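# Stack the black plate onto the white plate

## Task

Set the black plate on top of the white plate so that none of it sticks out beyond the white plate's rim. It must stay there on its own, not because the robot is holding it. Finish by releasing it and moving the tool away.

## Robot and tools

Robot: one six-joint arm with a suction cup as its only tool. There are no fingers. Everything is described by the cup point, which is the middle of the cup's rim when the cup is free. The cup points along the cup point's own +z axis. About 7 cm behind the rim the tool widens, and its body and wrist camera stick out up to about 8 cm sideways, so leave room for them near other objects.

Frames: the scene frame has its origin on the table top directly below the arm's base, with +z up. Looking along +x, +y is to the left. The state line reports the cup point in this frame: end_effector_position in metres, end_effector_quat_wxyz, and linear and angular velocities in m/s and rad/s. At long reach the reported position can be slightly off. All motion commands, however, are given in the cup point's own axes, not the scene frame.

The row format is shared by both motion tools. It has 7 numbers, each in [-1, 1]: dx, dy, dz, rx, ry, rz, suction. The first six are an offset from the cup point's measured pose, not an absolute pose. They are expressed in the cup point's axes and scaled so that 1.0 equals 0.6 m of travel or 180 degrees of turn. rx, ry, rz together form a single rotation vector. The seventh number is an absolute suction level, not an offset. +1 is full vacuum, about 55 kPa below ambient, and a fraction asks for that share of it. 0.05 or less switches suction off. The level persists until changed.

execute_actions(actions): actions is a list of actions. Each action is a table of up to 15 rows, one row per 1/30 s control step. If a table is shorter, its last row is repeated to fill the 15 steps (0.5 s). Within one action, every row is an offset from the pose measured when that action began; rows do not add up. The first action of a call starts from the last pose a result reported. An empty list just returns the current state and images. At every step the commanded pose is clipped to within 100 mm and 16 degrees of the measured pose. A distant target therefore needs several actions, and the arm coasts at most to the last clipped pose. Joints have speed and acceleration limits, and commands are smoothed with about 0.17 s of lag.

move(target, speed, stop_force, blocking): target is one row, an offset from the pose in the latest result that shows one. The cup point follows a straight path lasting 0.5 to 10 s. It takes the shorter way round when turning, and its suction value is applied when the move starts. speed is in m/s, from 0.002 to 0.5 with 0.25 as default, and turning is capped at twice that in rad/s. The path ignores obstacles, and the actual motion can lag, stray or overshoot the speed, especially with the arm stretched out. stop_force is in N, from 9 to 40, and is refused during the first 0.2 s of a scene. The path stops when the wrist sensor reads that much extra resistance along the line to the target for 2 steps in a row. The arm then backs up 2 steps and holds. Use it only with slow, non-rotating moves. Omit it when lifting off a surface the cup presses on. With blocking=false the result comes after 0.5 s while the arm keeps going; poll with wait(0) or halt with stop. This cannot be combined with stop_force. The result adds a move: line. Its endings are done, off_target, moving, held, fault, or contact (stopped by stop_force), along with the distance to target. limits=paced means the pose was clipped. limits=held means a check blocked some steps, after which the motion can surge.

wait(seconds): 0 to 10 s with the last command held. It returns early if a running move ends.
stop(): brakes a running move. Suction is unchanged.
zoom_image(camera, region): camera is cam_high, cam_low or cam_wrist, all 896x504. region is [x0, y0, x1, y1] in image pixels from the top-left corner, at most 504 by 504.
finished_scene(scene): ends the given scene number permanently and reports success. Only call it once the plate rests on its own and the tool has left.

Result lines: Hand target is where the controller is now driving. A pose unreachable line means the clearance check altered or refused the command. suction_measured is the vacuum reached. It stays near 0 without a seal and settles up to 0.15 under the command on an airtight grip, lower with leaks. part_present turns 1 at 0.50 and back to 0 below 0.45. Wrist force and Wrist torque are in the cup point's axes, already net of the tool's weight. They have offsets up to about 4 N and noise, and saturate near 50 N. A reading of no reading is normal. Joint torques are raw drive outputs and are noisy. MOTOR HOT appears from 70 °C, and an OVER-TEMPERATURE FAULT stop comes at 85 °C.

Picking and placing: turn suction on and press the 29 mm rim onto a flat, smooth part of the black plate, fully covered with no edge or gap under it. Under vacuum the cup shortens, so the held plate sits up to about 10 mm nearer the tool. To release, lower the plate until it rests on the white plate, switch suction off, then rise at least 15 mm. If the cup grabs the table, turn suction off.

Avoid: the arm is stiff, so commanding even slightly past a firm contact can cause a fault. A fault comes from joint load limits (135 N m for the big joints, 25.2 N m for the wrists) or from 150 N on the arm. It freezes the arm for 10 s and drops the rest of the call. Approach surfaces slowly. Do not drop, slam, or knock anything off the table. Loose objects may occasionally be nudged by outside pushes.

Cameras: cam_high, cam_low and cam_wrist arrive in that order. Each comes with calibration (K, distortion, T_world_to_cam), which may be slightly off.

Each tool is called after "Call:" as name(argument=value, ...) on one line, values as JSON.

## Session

Call:
execute_actions(actions=[])

Scene clock: 0.00 s.
end_effector_position=(+0.4308, +0.0146, +0.2756) suction_measured=0.00 part_present=0 end_effector_quat_wxyz=(-0.004, -0.014, +1.000, -0.006) end_effector_velocity=(+0.000, -0.000, +0.000) end_effector_angular_velocity=(+0.001, -0.001, -0.001)
Joint positions: [-0.316 -1.721  2.042 -1.891 -1.571 -0.316]
Joint velocities: [-0.001 -0.    -0.     0.     0.001 -0.   ]
Joint torques (N m, as the arm reports them, + toward a larger angle): no reading
Wrist force (N, on the end effector, along its own x y z axes, offset not removed): no reading
Wrist torque (N m, same axes, about the end effector's origin, offset not removed): no reading
Hand target: +0.431, +0.015, +0.276; -0.004, -0.014, +1.000, -0.006
camera_calibration (this result's frames):
cam_wrist: T_world_to_cam=[[0.00967327, -0.999889, 0.0113049, 0.0236925], [-0.945012, -0.00544539, 0.326989, 0.33365], [-0.326891, -0.0138463, -0.94496, 0.499128], [0, 0, 0, 1]] pos_world=[0.478235, 0.0324178, 0.362288]

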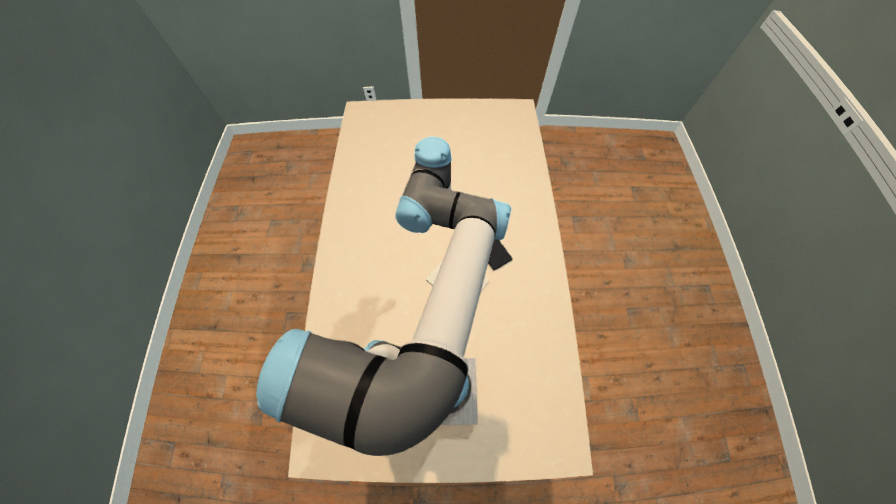

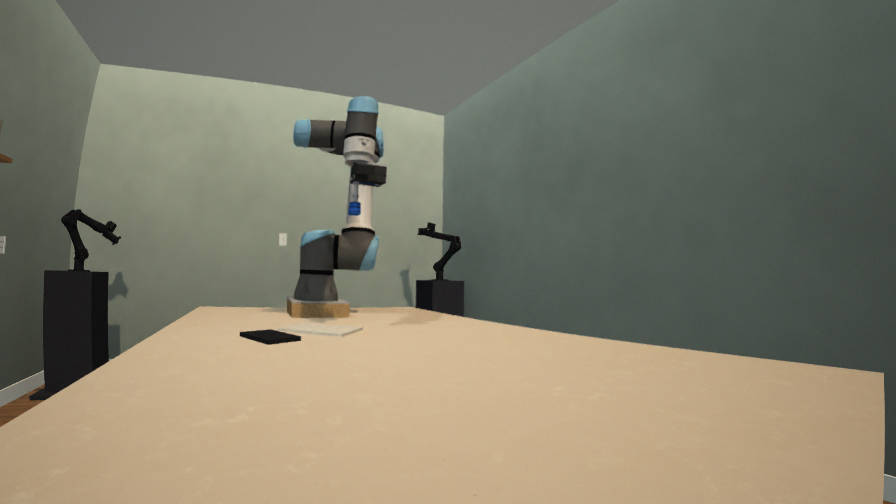

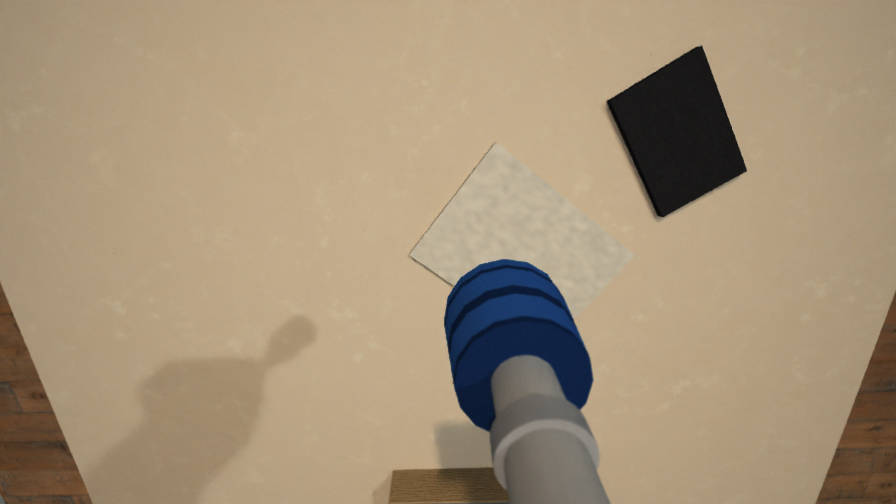

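Call:
move(target=[-0.046,-0.303,0.42,0,0,0,0], speed=0.3)

Call:
move(target=[0,0,0.034,0,0,0,1], speed=0.02, stop_force=12)

Call:
move(target=[0,0,-0.035,0,0,0,1], speed=0.08)

Scene clock: 14.43 s.
end_effector_position=(+0.4612, -0.1689, +0.0257) suction_measured=0.00 part_present=0 end_effector_quat_wxyz=(-0.004, -0.014, +1.000, -0.006) end_effector_velocity=(+0.001, -0.001, -0.002) end_effector_angular_velocity=(+0.001, +0.000, -0.000)
Joint positions: [-0.654 -1.136  2.189 -2.623 -1.571 -0.654]
Joint velocities: [-0.001  0.007 -0.002 -0.004  0.001 -0.001]
Joint torques (N m, as the arm reports them, + toward a larger angle): [-12.21 -25.28 -21.26  -3.99   1.65  -2.7 ]
Wrist force (N, on the end effector, along its own x y z axes, offset not removed): [1.1 -0.7 0.9]
Wrist torque (N m, same axes, about the end effector's origin, offset not removed): [-0.07 -0.16 0.00]
Hand target: +0.461, -0.169, +0.025; -0.004, -0.014, +1.000, -0.006
Off the commanded pose: 0.001 m, 0 deg.
move: done
camera_calibration (this result's frames):
cam_wrist: T_world_to_cam=[[0.00966684, -0.999891, 0.0111424, -0.157247], [-0.944951, -0.00548987, 0.327166, 0.443047], [-0.327069, -0.0136917, -0.944901, 0.270406], [0, 0, 0, 1]] pos_world=[0.508619, -0.151096, 0.112309]

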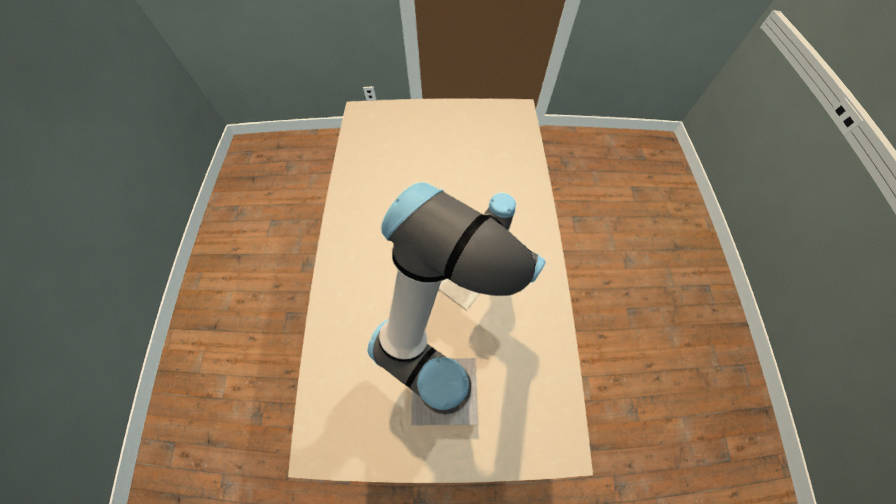

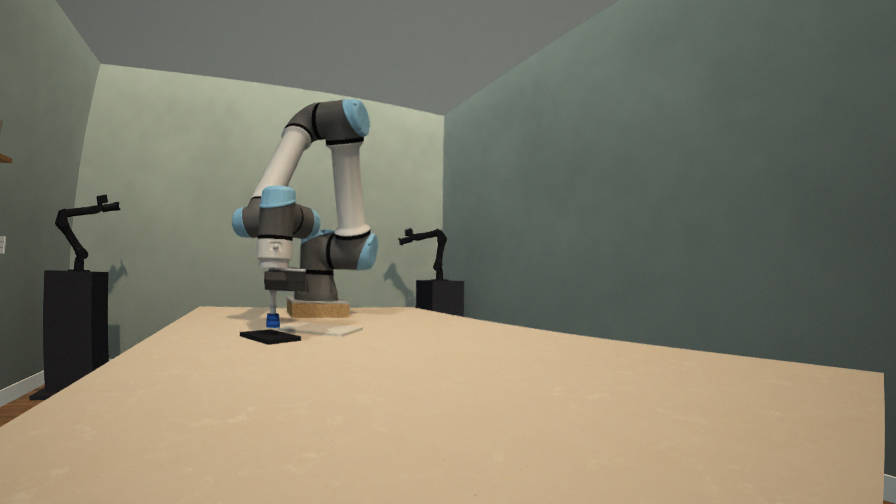

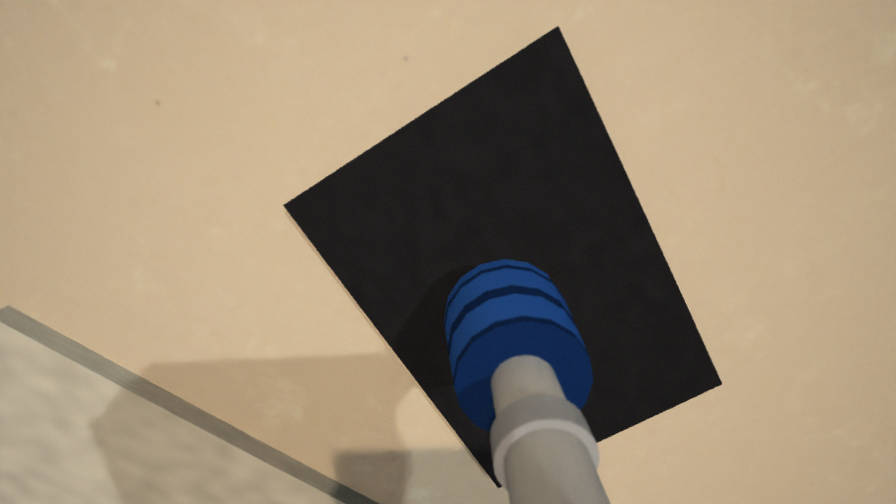

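Scene clock: 15.73 s.
end_effector_position=(+0.4610, -0.1691, +0.0055) suction_measured=0.44 part_present=0 end_effector_quat_wxyz=(-0.004, -0.014, +1.000, -0.006) end_effector_velocity=(+0.000, -0.000, -0.002) end_effector_angular_velocity=(+0.000, -0.000, -0.000)
Joint positions: [-0.654 -1.085  2.194 -2.68  -1.571 -0.654]
Joint velocities: [-0.     0.006  0.    -0.007  0.     0.   ]
Joint torques (N m, as the arm reports them, + toward a larger angle): [ -6.42 -24.57  -1.56  -4.37   1.28  -0.56]
Wrist force (N, on the end effector, along its own x y z axes, offset not removed): [2.2 -2.2 1.7]
Wrist torque (N m, same axes, about the end effector's origin, offset not removed): [-0.31 -0.31 0.21]
Hand target: +0.461, -0.169, +0.005; -0.004, -0.014, +1.000, -0.006
Off the commanded pose: 0.000 m, 0 deg.
move: done
camera_calibration (this result's frames):
cam_wrist: T_world_to_cam=[[0.00966988, -0.999891, 0.0111264, -0.157241], [-0.944946, -0.00549777, 0.327179, 0.449443], [-0.327083, -0.0136777, -0.944897, 0.251356], [0, 0, 0, 1]] pos_world=[0.508434, -0.151315, 0.092207]

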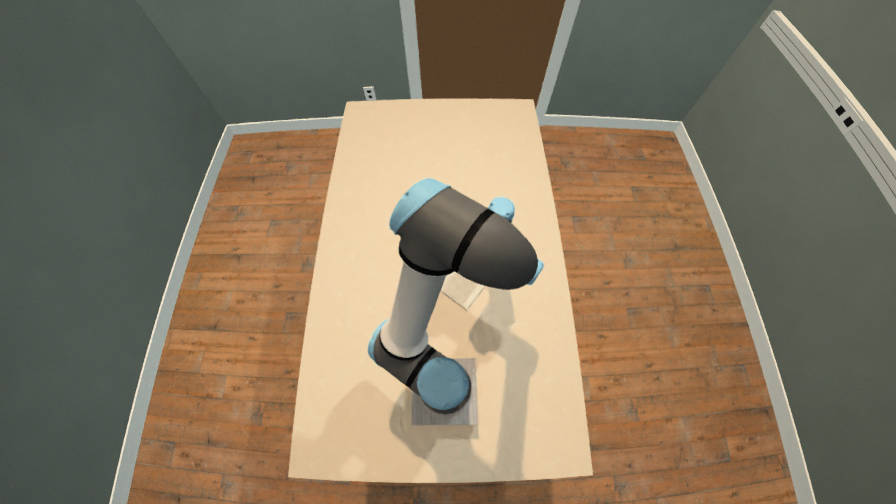

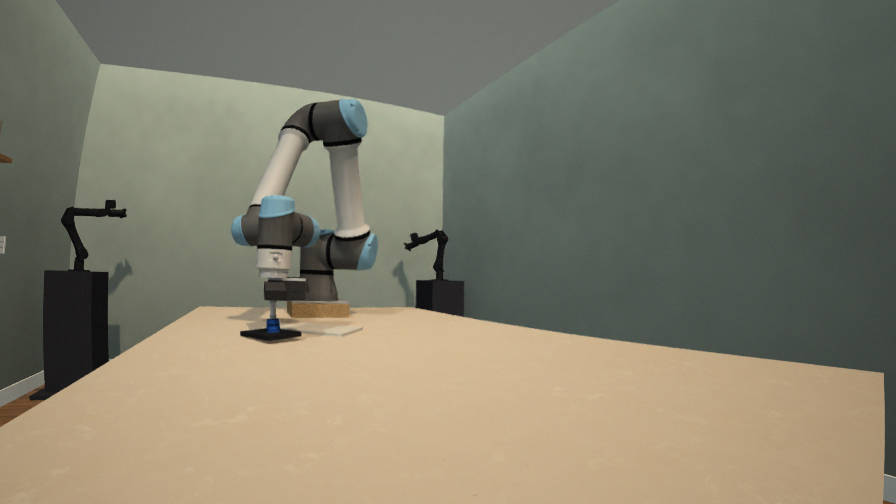

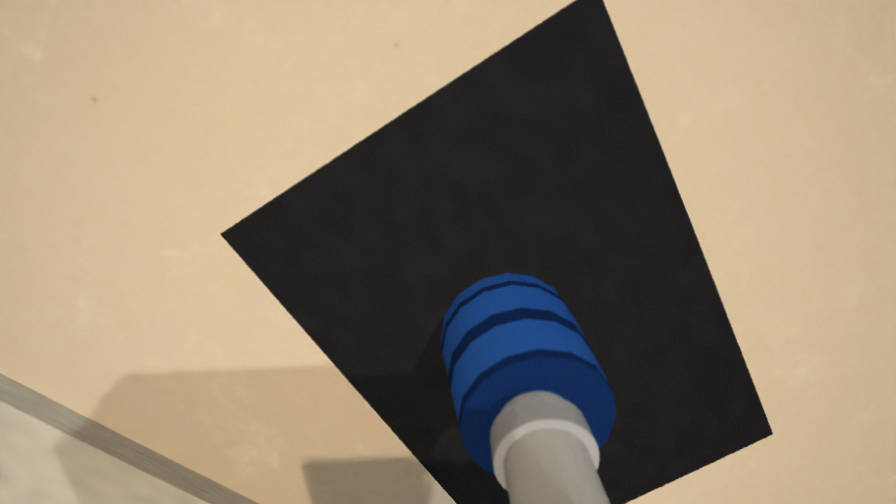

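Scene clock: 16.57 s.
end_effector_position=(+0.4612, -0.1689, +0.0262) suction_measured=1.00 part_present=1 end_effector_quat_wxyz=(-0.004, -0.014, +1.000, -0.006) end_effector_velocity=(+0.001, -0.000, +0.003) end_effector_angular_velocity=(-0.000, -0.001, +0.000)
Joint positions: [-0.654 -1.137  2.189 -2.622 -1.571 -0.654]
Joint velocities: [ 0.    -0.007 -0.002  0.008  0.001 -0.   ]
Joint torques (N m, as the arm reports them, + toward a larger angle): [ -4.69 -39.28 -21.35  -0.19   1.38   0.59]
Wrist force (N, on the end effector, along its own x y z axes, offset not removed): [1.4 -1.1 2.1]
Wrist torque (N m, same axes, about the end effector's origin, offset not removed): [-0.10 -0.22 0.07]
Hand target: +0.461, -0.169, +0.027; -0.004, -0.014, +1.000, -0.006
Off the commanded pose: 0.000 m, 0 deg.
move: done
camera_calibration (this result's frames):
cam_wrist: T_world_to_cam=[[0.00967019, -0.999891, 0.0111463, -0.157259], [-0.944955, -0.00549194, 0.327154, 0.442861], [-0.327057, -0.0136964, -0.944905, 0.270936], [0, 0, 0, 1]] pos_world=[0.508616, -0.151099, 0.112878]

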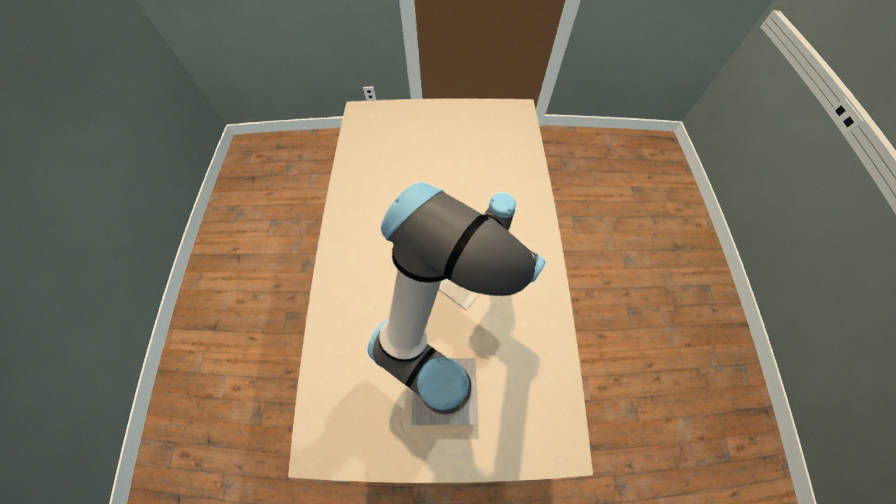

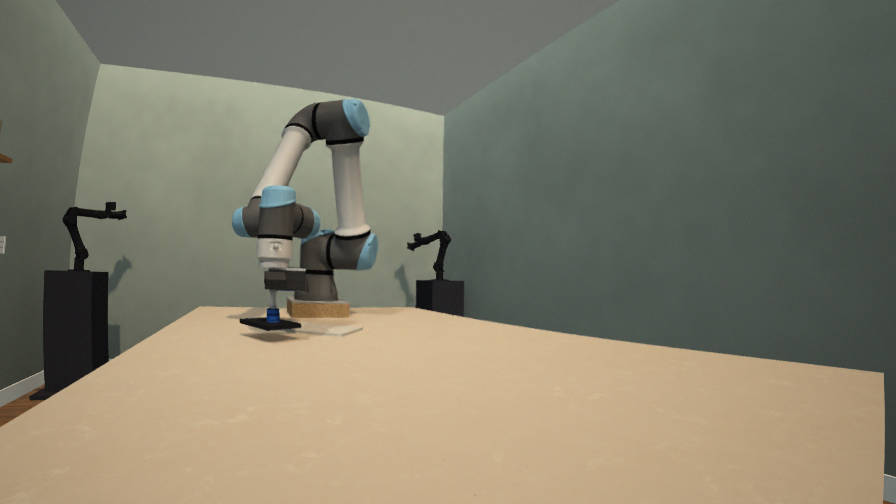

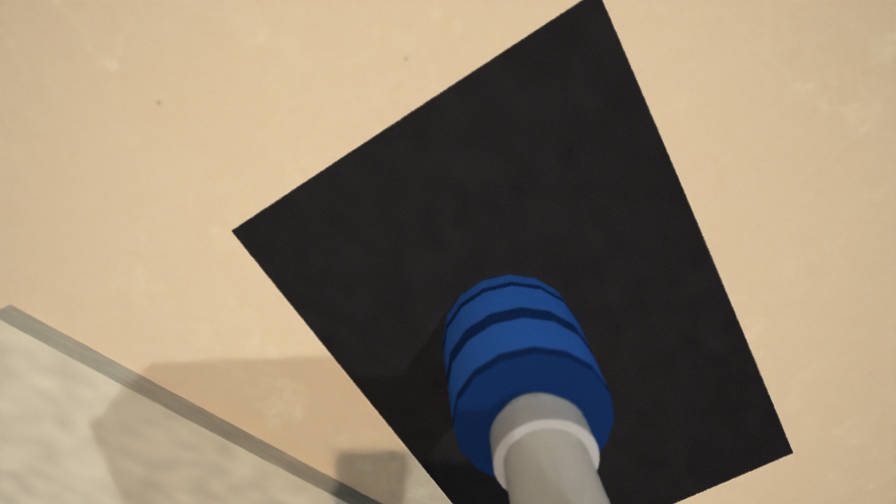

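Call:
move(target=[0.176,0.216,0.015,0,0,-0.119,1])

Call:
move(target=[0,0,0.028,0,0,0,1], speed=0.008, stop_force=10)

Scene clock: 20.50 s.
end_effector_position=(+0.3520, -0.0427, +0.0168) suction_measured=1.00 part_present=1 end_effector_quat_wxyz=(-0.005, -0.200, +0.980, -0.005) end_effector_velocity=(-0.002, +0.002, +0.000) end_effector_angular_velocity=(+0.000, -0.000, +0.004)
Joint positions: [-0.533 -1.307  2.571 -2.834 -1.571 -0.906]
Joint velocities: [ 0.002 -0.003  0.005 -0.002  0.    -0.002]
Joint torques (N m, as the arm reports them, + toward a larger angle): [ 11.62 -28.72   1.06  -4.12   1.59  -3.01]
Wrist force (N, on the end effector, along its own x y z axes, offset not removed): [2.2 0.1 2.4]
Wrist torque (N m, same axes, about the end effector's origin, offset not removed): [0.12 -0.32 0.09]
Hand target: +0.352, -0.042, +0.017; -0.005, -0.200, +0.980, -0.005
Off the commanded pose: 0.000 m, 0 deg.
move: done
camera_calibration (this result's frames):
cam_wrist: T_world_to_cam=[[0.373718, -0.927513, 0.00743165, -0.154877], [-0.876264, -0.350419, 0.330709, 0.304512], [-0.304132, -0.130104, -0.943704, 0.214995], [0, 0, 0, 1]] pos_world=[0.3901, -0.00897173, 0.103338]

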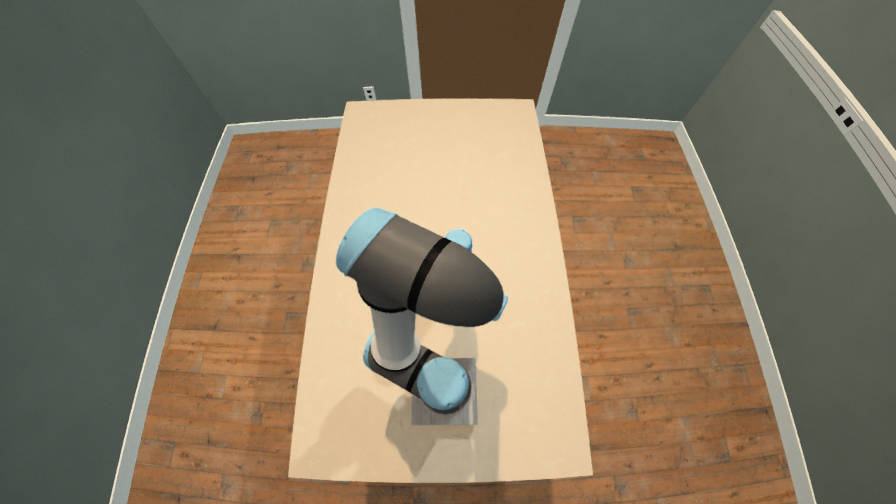

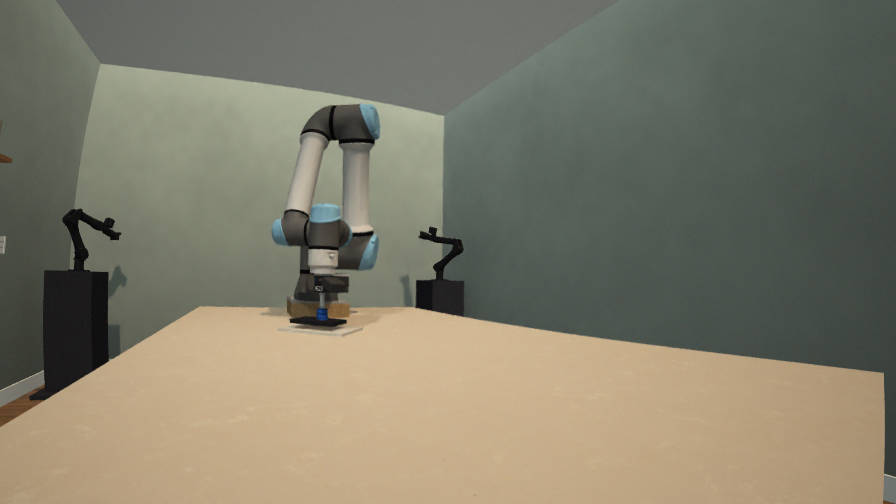

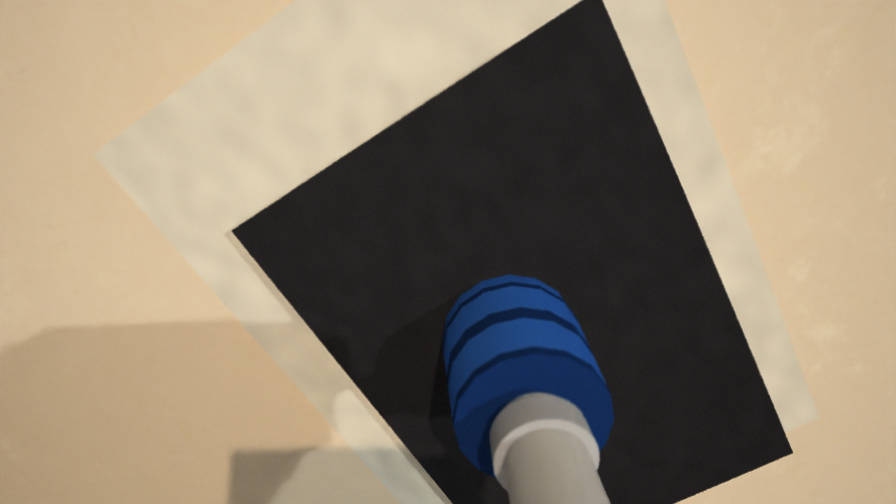

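Scene clock: 22.40 s.
end_effector_position=(+0.3518, -0.0428, +0.0048) suction_measured=0.98 part_present=1 end_effector_quat_wxyz=(-0.005, -0.200, +0.980, -0.005) end_effector_velocity=(-0.000, -0.000, +0.002) end_effector_angular_velocity=(+0.001, +0.001, -0.001)
Joint positions: [-0.533 -1.257  2.575 -2.889 -1.571 -0.906]
Joint velocities: [-0.001 -0.008 -0.001  0.01   0.     0.   ]
Joint torques (N m, as the arm reports them, + toward a larger angle): [ -4.16 -20.95   0.32   2.65   0.98   2.12]
Wrist force (N, on the end effector, along its own x y z axes, offset not removed): [2.7 -1.1 -25.3]
Wrist torque (N m, same axes, about the end effector's origin, offset not removed): [-0.12 -0.51 0.15]
Hand target: +0.352, -0.043, +0.005; -0.005, -0.200, +0.980, -0.005
Off the commanded pose: 0.005 m, 0 deg.
move: contact
camera_calibration (this result's frames):
cam_wrist: T_world_to_cam=[[0.373777, -0.92749, 0.00731865, -0.154827], [-0.876203, -0.350499, 0.330787, 0.3083], [-0.304236, -0.130053, -0.943677, 0.203651], [0, 0, 0, 1]] pos_world=[0.389962, -0.00905625, 0.0913321]

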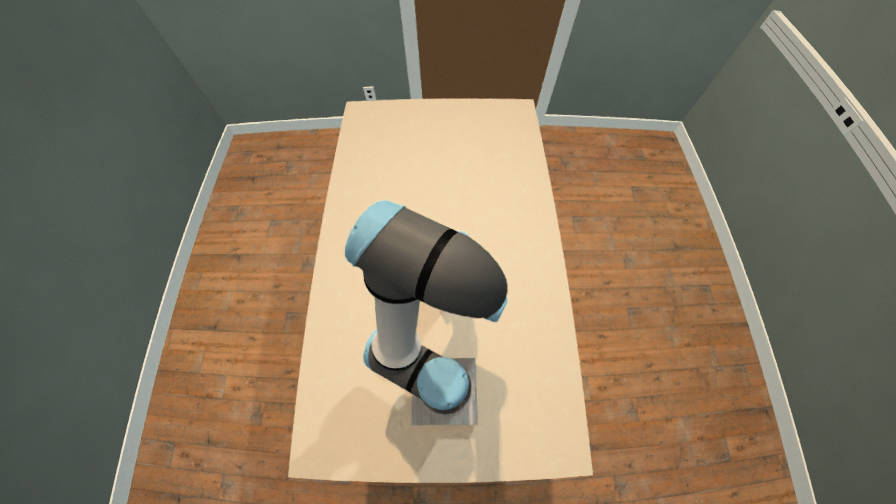

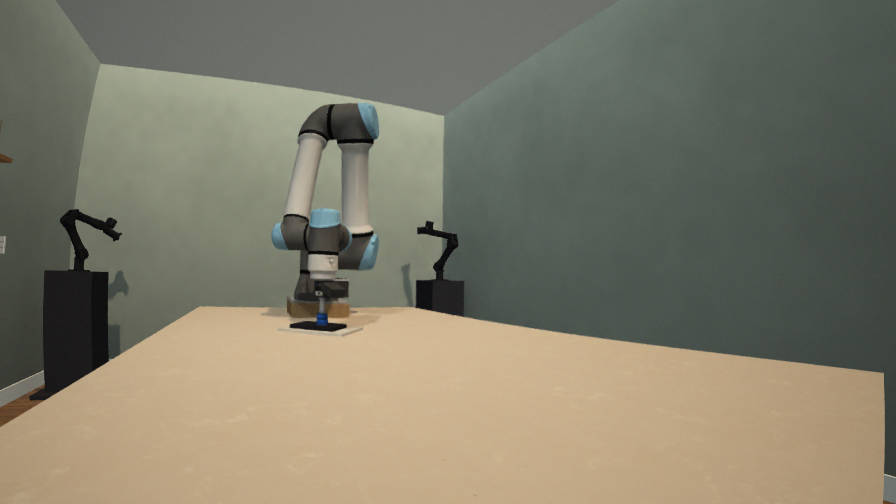

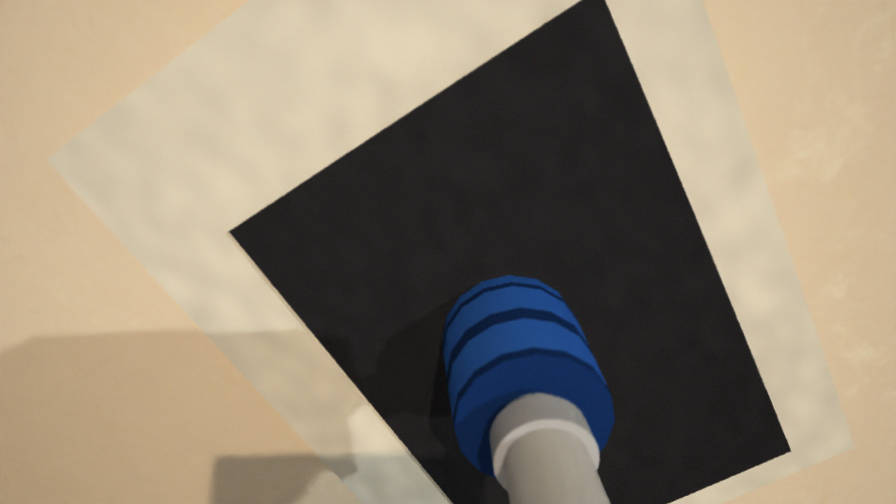

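Call:
execute_actions(actions=[[[0,0,-0.001,0,0,0,0]]])

Call:
move(target=[0,0,-0.3,0,0,0,0])

Scene clock: 25.00 s.
end_effector_position=(+0.3518, -0.0428, +0.0054) suction_measured=0.00 part_present=0 end_effector_quat_wxyz=(-0.005, -0.200, +0.980, -0.005) end_effector_velocity=(-0.000, +0.000, -0.000) end_effector_angular_velocity=(+0.001, +0.000, -0.001)
Joint positions: [-0.533 -1.26   2.575 -2.886 -1.571 -0.906]
Joint velocities: [-0.001 -0.     0.001  0.     0.001  0.   ]
Joint torques (N m, as the arm reports them, + toward a larger angle): [ -4.95 -27.73 -14.92   0.78   1.05   1.96]
Wrist force (N, on the end effector, along its own x y z axes, offset not removed): [1.9 -1.5 -6.4]
Wrist torque (N m, same axes, about the end effector's origin, offset not removed): [-0.13 -0.21 0.16]
Hand target: +0.352, -0.043, +0.005; -0.005, -0.200, +0.980, -0.005
Off the commanded pose: 0.000 m, 0 deg.
camera_calibration (this result's frames):
cam_wrist: T_world_to_cam=[[0.373777, -0.92749, 0.00731332, -0.154826], [-0.876201, -0.350499, 0.330791, 0.30811], [-0.304242, -0.13005, -0.943676, 0.204212], [0, 0, 0, 1]] pos_world=[0.389966, -0.00904925, 0.0919226]

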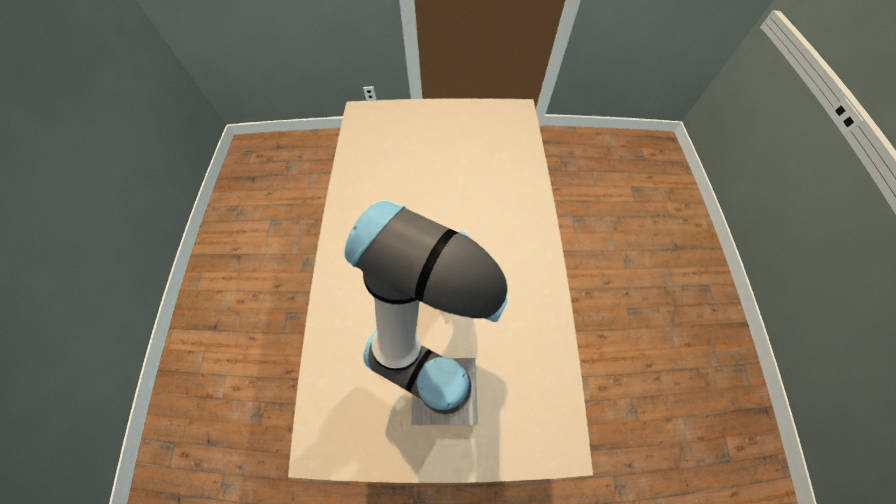

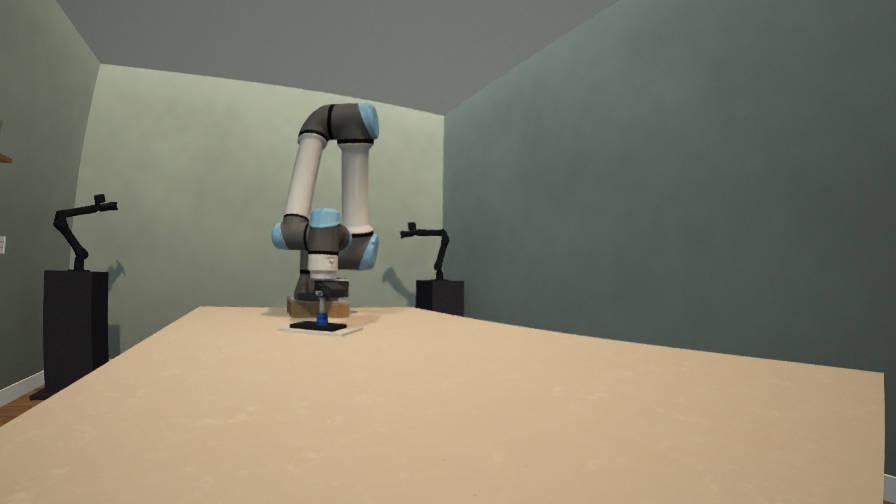

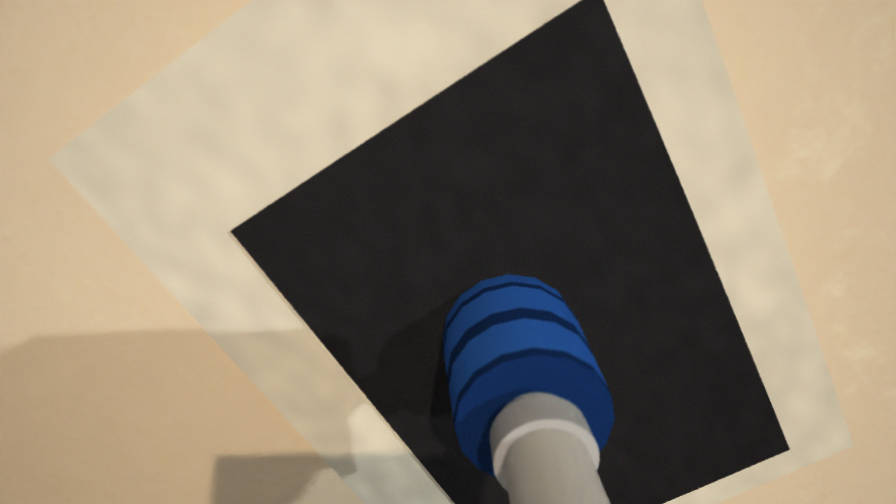

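Scene clock: 26.40 s.
end_effector_position=(+0.3536, -0.0409, +0.1850) suction_measured=0.00 part_present=0 end_effector_quat_wxyz=(-0.005, -0.200, +0.980, -0.005) end_effector_velocity=(-0.001, -0.000, +0.003) end_effector_angular_velocity=(+0.001, +0.002, -0.000)
Joint positions: [-0.533 -1.816  2.374 -2.129 -1.571 -0.906]
Joint velocities: [-0.001 -0.006 -0.006  0.014 -0.    -0.001]
Joint torques (N m, as the arm reports them, + toward a larger angle): [-10.32 -16.92 -28.36  -0.37   1.7   -2.91]
Wrist force (N, on the end effector, along its own x y z axes, offset not removed): [1.2 -2.1 1.8]
Wrist torque (N m, same axes, about the end effector's origin, offset not removed): [-0.22 -0.20 0.07]
Hand target: +0.354, -0.041, +0.185; -0.005, -0.200, +0.980, -0.005
Off the commanded pose: 0.001 m, 0 deg.
move: done
camera_calibration (this result's frames):
cam_wrist: T_world_to_cam=[[0.373815, -0.927472, 0.00763834, -0.155102], [-0.876291, -0.350464, 0.330589, 0.250948], [-0.303935, -0.130272, -0.943744, 0.374368], [0, 0, 0, 1]] pos_world=[0.391666, -0.00713499, 0.271532]

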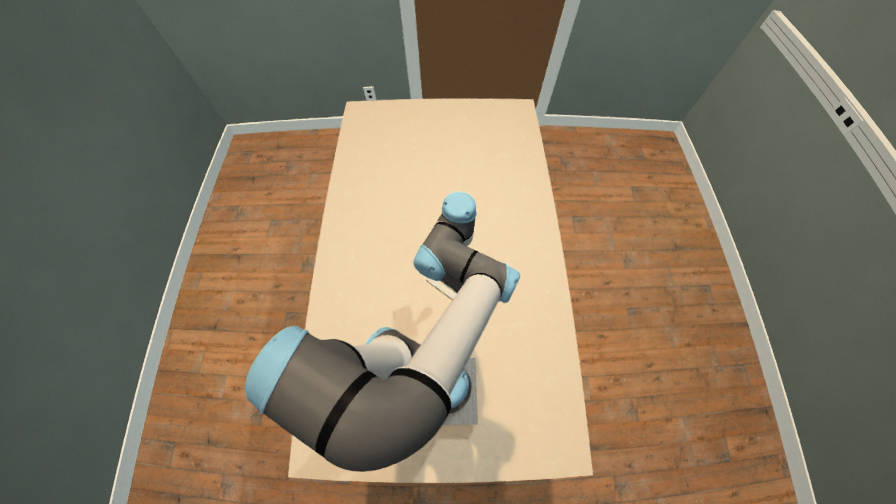

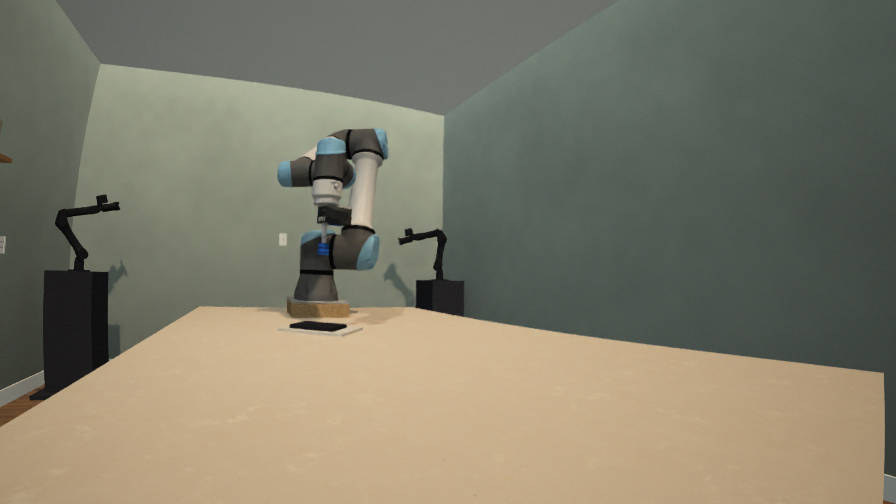

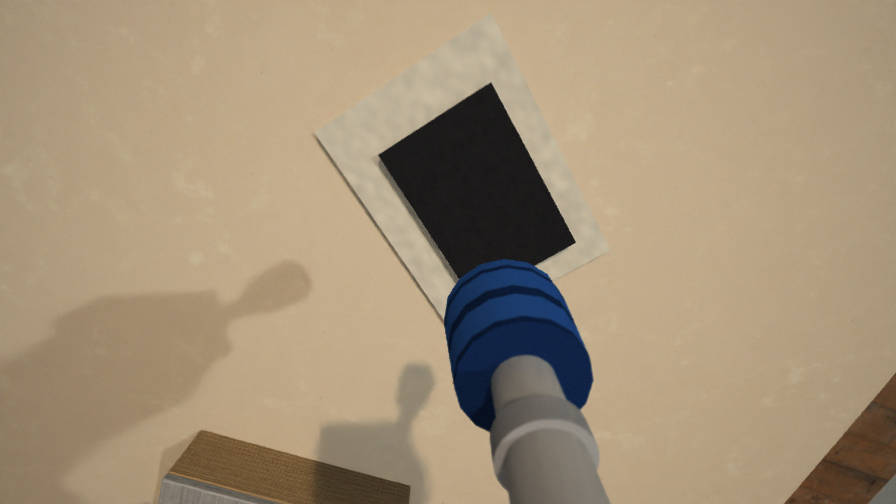

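Call:
finished_scene(scene=2)

The scene is finished: the task was done.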